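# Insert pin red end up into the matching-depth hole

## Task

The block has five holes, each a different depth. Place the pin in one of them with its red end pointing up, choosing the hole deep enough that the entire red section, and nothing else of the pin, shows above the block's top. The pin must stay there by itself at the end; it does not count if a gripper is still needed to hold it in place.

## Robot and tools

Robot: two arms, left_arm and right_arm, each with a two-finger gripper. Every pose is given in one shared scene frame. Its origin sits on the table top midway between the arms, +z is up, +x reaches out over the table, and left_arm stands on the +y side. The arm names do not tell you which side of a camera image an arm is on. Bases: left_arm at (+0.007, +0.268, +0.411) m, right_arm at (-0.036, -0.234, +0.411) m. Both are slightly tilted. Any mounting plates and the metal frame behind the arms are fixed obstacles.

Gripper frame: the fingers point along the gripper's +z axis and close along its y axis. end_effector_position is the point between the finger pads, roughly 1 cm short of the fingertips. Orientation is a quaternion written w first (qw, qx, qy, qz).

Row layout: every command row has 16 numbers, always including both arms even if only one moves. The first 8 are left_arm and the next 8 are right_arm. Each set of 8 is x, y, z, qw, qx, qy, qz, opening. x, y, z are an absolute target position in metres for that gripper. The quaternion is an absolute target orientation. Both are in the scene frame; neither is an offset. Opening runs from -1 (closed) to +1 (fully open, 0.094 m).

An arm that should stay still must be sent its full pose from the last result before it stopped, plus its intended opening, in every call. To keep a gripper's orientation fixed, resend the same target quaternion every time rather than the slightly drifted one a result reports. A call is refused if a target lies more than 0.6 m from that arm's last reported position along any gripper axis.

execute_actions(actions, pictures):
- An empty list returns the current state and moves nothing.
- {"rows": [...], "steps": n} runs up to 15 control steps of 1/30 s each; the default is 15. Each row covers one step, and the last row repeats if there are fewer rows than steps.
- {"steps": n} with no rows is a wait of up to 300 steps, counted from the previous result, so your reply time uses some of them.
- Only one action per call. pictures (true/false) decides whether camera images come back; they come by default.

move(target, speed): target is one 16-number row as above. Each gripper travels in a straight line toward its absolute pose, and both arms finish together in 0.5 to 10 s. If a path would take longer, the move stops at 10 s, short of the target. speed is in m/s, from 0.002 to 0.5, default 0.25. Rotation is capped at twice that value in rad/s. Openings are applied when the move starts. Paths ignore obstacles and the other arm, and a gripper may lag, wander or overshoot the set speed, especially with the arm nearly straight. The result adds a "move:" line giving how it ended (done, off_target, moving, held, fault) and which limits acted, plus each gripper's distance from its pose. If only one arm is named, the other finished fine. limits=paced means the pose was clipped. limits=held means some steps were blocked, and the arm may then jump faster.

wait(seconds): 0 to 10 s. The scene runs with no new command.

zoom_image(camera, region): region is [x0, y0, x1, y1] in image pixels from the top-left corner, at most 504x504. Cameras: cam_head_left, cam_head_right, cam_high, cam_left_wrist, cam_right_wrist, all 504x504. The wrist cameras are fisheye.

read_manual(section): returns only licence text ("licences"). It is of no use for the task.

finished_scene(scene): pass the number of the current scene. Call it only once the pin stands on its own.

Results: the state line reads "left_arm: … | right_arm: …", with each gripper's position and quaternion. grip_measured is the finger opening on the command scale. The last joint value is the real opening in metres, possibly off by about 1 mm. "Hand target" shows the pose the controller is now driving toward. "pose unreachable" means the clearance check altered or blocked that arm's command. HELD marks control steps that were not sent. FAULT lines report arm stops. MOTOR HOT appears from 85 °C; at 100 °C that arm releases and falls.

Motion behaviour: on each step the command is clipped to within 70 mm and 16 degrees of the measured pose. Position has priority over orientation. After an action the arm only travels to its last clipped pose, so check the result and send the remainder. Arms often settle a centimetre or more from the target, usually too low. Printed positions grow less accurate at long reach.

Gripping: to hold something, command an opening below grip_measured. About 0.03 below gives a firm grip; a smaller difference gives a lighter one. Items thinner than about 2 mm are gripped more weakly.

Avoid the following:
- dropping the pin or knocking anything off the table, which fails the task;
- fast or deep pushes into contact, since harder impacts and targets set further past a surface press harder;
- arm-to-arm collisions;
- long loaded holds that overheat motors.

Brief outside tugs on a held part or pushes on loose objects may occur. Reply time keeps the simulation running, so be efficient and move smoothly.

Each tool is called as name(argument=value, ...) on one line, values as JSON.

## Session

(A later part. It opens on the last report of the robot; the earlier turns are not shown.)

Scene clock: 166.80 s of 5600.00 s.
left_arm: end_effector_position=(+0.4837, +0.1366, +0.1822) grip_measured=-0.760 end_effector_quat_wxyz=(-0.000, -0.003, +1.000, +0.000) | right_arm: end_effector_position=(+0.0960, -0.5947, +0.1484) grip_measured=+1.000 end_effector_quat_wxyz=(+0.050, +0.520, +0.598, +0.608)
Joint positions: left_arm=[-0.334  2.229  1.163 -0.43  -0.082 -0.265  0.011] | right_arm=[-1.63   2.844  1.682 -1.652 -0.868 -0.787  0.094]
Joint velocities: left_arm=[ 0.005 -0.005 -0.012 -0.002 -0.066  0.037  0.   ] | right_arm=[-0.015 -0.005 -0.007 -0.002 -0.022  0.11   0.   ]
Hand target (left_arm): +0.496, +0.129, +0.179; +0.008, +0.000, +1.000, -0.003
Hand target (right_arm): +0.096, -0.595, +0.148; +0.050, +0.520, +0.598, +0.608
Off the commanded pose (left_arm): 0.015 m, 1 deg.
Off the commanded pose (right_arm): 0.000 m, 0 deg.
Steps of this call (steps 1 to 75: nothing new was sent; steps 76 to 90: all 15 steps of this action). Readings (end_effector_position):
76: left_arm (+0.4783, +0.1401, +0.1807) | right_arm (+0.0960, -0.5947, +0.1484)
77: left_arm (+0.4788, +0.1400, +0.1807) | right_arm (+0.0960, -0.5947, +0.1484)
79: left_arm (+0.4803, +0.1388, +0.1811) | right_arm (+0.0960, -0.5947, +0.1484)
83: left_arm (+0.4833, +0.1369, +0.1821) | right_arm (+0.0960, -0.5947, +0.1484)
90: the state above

execute_actions(actions=[{"rows":[[0.491,0.135,0.166,0.004,0,1,-0.001,-0.82,0.096,-0.5947,0.1484,0.05,0.52,0.598,0.608,1]]}], pictures=false)

Scene clock: 170.47 s of 5600.00 s.
left_arm: end_effector_position=(+0.4816, +0.1362, +0.1708) grip_measured=-0.760 end_effector_quat_wxyz=(-0.001, -0.003, +1.000, +0.000) | right_arm: end_effector_position=(+0.0960, -0.5947, +0.1484) grip_measured=+1.000 end_effector_quat_wxyz=(+0.050, +0.520, +0.598, +0.608)
Joint positions: left_arm=[-0.334  2.255  1.167 -0.408 -0.082 -0.265  0.011] | right_arm=[-1.63   2.844  1.682 -1.652 -0.868 -0.787  0.094]
Joint velocities: left_arm=[-0.015 -0.005  0.017 -0.007  0.037  0.007 -0.001] | right_arm=[-0.005 -0.015 -0.022  0.012 -0.095 -0.081  0.   ]
Hand target (left_arm): +0.491, +0.135, +0.166; +0.004, +0.000, +1.000, -0.001
Hand target (right_arm): +0.096, -0.595, +0.148; +0.050, +0.520, +0.598, +0.608
Off the commanded pose (left_arm): 0.011 m, 1 deg.
Off the commanded pose (right_arm): 0.000 m, 0 deg.
Steps of this call (steps 1 to 90: nothing new was sent; then 0.17 s passed at rest; steps 91 to 105: all 15 steps of this action). Readings (end_effector_position):
91: left_arm (+0.4836, +0.1366, +0.1815) | right_arm (+0.0960, -0.5947, +0.1484)
92: left_arm (+0.4842, +0.1363, +0.1803) | right_arm (+0.0960, -0.5947, +0.1484)
94: left_arm (+0.4835, +0.1362, +0.1768) | right_arm (+0.0960, -0.5947, +0.1484)
98: left_arm (+0.4815, +0.1362, +0.1709) | right_arm (+0.0960, -0.5947, +0.1484)
105: the state above

move(target=[0.491,0.134,0.114,0.006,0,1,-0.002,-0.82,0.096,-0.5947,0.1484,0.05,0.52,0.598,0.608,1], speed=0.04)

move(target=[0.483,0.136,0.127,0.002,0,1,0,-0.2,0.096,-0.5947,0.1484,0.05,0.52,0.598,0.608,1])

Scene clock: 174.87 s of 5600.00 s.
left_arm: end_effector_position=(+0.4825, +0.1360, +0.1261) grip_measured=-0.760 end_effector_quat_wxyz=(+0.001, -0.005, +1.000, +0.001) | right_arm: end_effector_position=(+0.0960, -0.5947, +0.1484) grip_measured=+1.000 end_effector_quat_wxyz=(+0.050, +0.520, +0.598, +0.608)
Joint positions: left_arm=[-0.328  2.365  1.212 -0.339 -0.084 -0.262  0.011] | right_arm=[-1.63   2.844  1.682 -1.652 -0.868 -0.787  0.094]
Joint velocities: left_arm=[-0.015 -0.015 -0.012 -0.007 -0.066  0.007 -0.   ] | right_arm=[-0.015 -0.005 -0.012 -0.012  0.051 -0.022  0.   ]
Hand target (left_arm): +0.490, +0.134, +0.114; +0.006, -0.000, +1.000, -0.002
Hand target (right_arm): +0.096, -0.595, +0.148; +0.050, +0.520, +0.598, +0.608
Off the commanded pose (left_arm): 0.015 m, 1 deg.
Off the commanded pose (right_arm): 0.000 m, 0 deg.
move: off_target (left_arm)
camera_calibration (this result's frames):
cam_left_wrist: T_world_to_cam=[[0.0169682, -0.99985, -0.00344167, 0.130631], [-0.811165, -0.0157783, 0.584605, 0.328177], [-0.584571, -0.0071279, -0.811311, 0.510784], [0, 0, 0, 1]] pos_world=[0.562579, 0.13943, 0.223]

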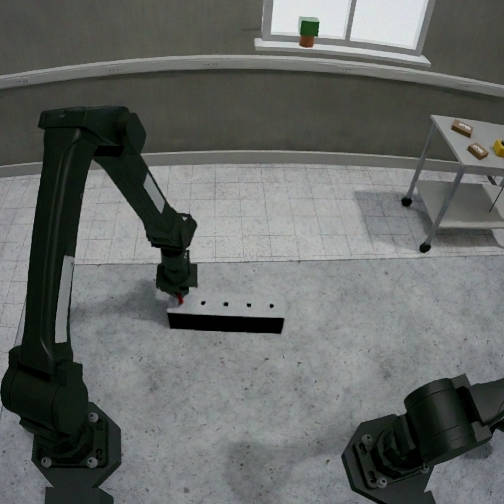

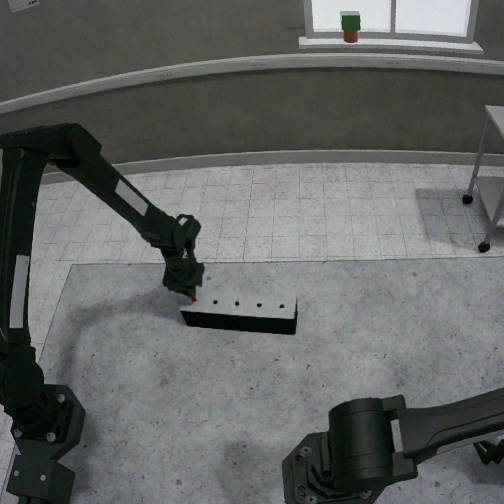

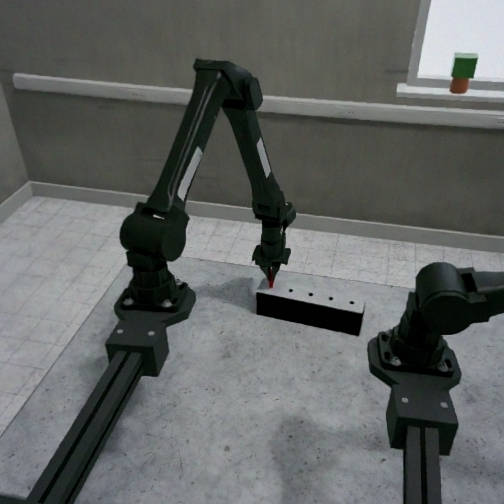

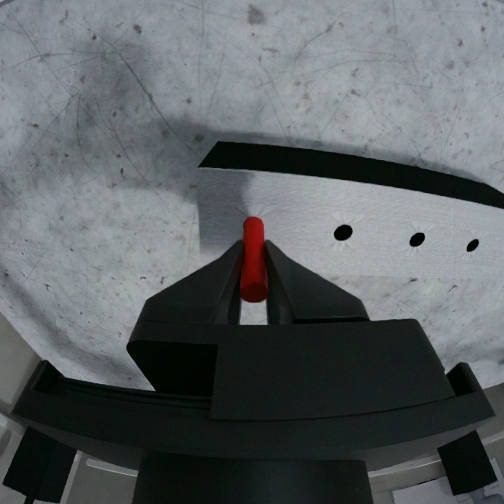

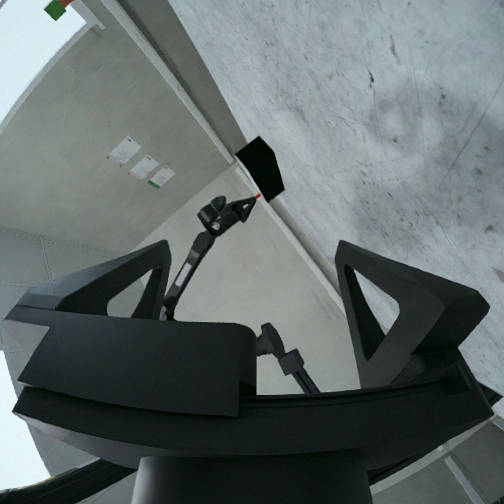

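Scene clock: 175.57 s of 5600.00 s.
left_arm: end_effector_position=(+0.4825, +0.1360, +0.1261) grip_measured=-0.202 end_effector_quat_wxyz=(+0.001, -0.005, +1.000, +0.001) | right_arm: end_effector_position=(+0.0960, -0.5947, +0.1484) grip_measured=+1.000 end_effector_quat_wxyz=(+0.050, +0.520, +0.598, +0.608)
Joint positions: left_arm=[-0.328  2.365  1.212 -0.339 -0.084 -0.262  0.038] | right_arm=[-1.63   2.844  1.682 -1.652 -0.868 -0.787  0.094]
Joint velocities: left_arm=[-0.015 -0.015 -0.012 -0.002  0.007 -0.037 -0.001] | right_arm=[-0.015 -0.015 -0.007 -0.007 -0.037  0.051  0.   ]
Hand target (left_arm): +0.483, +0.136, +0.127; +0.002, -0.000, +1.000, +0.000
Hand target (right_arm): +0.096, -0.595, +0.148; +0.050, +0.520, +0.598, +0.608
Off the commanded pose (left_arm): 0.001 m, 1 deg.
Off the commanded pose (right_arm): 0.000 m, 0 deg.
move: done
camera_calibration (this result's frames):
cam_left_wrist: T_world_to_cam=[[0.0169682, -0.99985, -0.00344167, 0.130631], [-0.811165, -0.0157783, 0.584605, 0.328177], [-0.584571, -0.0071279, -0.811311, 0.510784], [0, 0, 0, 1]] pos_world=[0.562579, 0.13943, 0.223]

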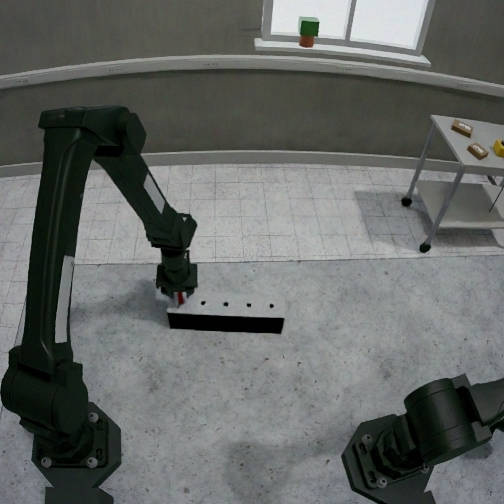

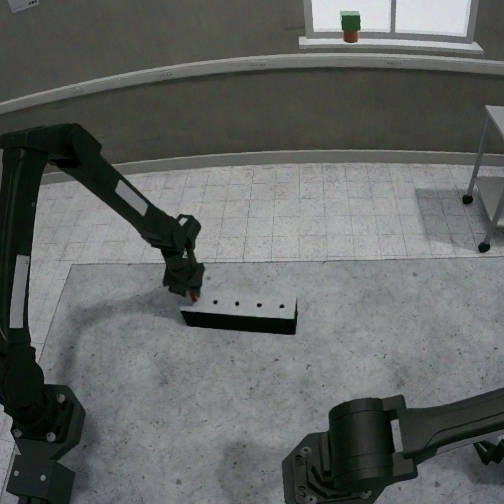

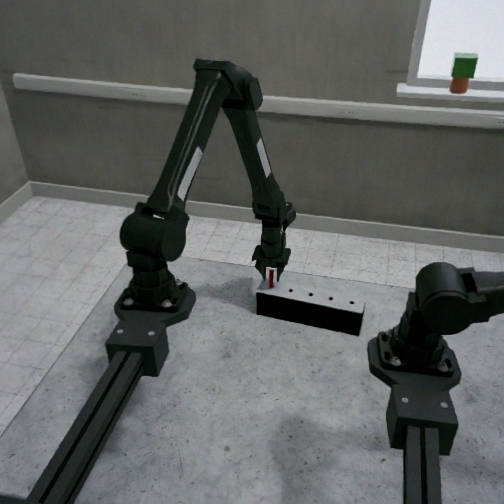

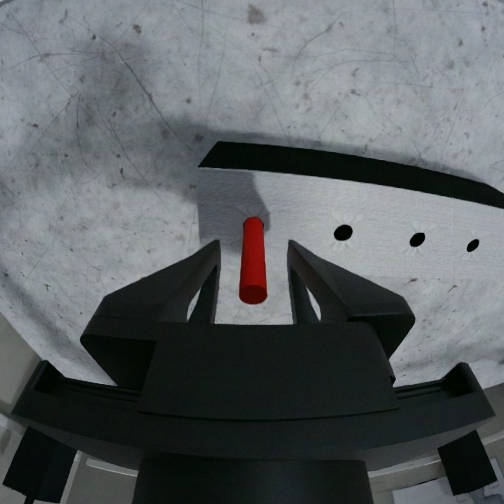

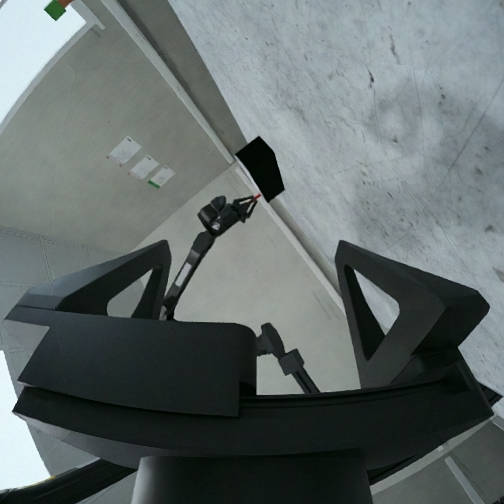

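move(target=[0.48,0.136,0.22,0,0,1,0,-0.2,0.096,-0.5947,0.1484,0.05,0.52,0.598,0.608,1])

finished_scene(scene=1)

Scene clock: 179.13 s of 5600.00 s.
left_arm: end_effector_position=(+0.4901, +0.1369, +0.2258) grip_measured=-0.202 end_effector_quat_wxyz=(+0.012, -0.001, +1.000, -0.002) | right_arm: end_effector_position=(+0.0960, -0.5947, +0.1484) grip_measured=+1.000 end_effector_quat_wxyz=(+0.050, +0.520, +0.598, +0.608)
Joint positions: left_arm=[-0.338  2.125  1.135 -0.481 -0.084 -0.262  0.038] | right_arm=[-1.63   2.844  1.682 -1.652 -0.868 -0.787  0.094]
Joint velocities: left_arm=[-0.015 -0.005 -0.002  0.002  0.066  0.022  0.001] | right_arm=[-0.015 -0.015  0.007  0.002 -0.037 -0.051  0.   ]
Hand target (left_arm): +0.480, +0.136, +0.220; -0.000, +0.000, +1.000, +0.000
Hand target (right_arm): +0.096, -0.595, +0.148; +0.050, +0.520, +0.598, +0.608
Off the commanded pose (left_arm): 0.012 m, 1 deg.
Off the commanded pose (right_arm): 0.000 m, 0 deg.
move: off_target (left_arm)
camera_calibration (this result's frames):
cam_left_wrist: T_world_to_cam=[[0.00848166, -0.999959, 0.00320803, 0.13448], [-0.823468, -0.00516455, 0.567339, 0.284581], [-0.567299, -0.00745368, -0.823478, 0.590455], [0, 0, 0, 1]] pos_world=[0.568167, 0.140345, 0.324342]

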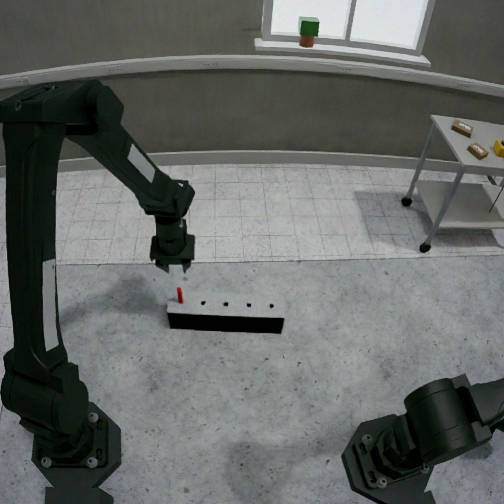

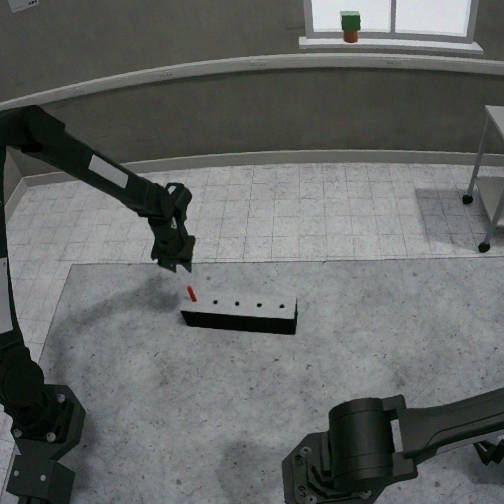

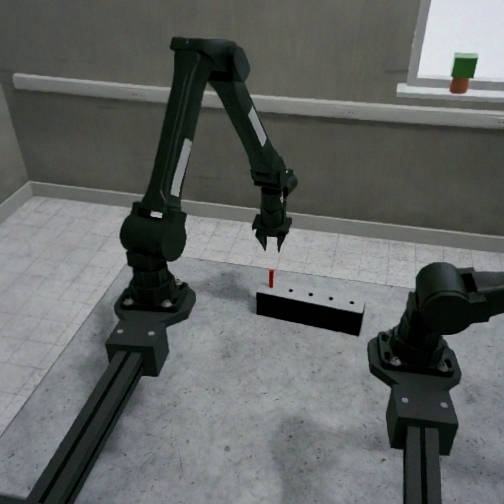

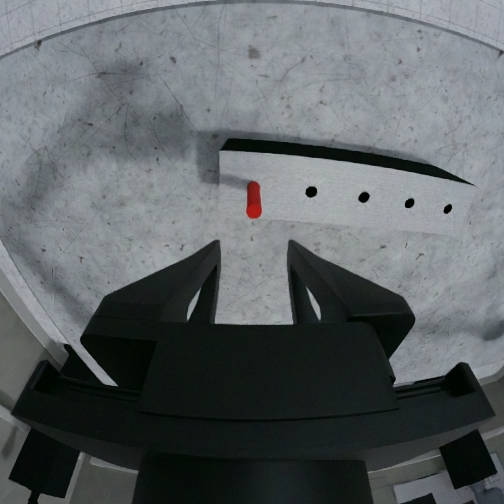

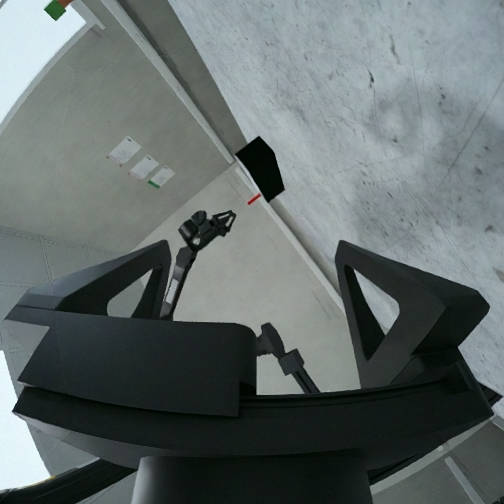

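The scene is finished: the task was done.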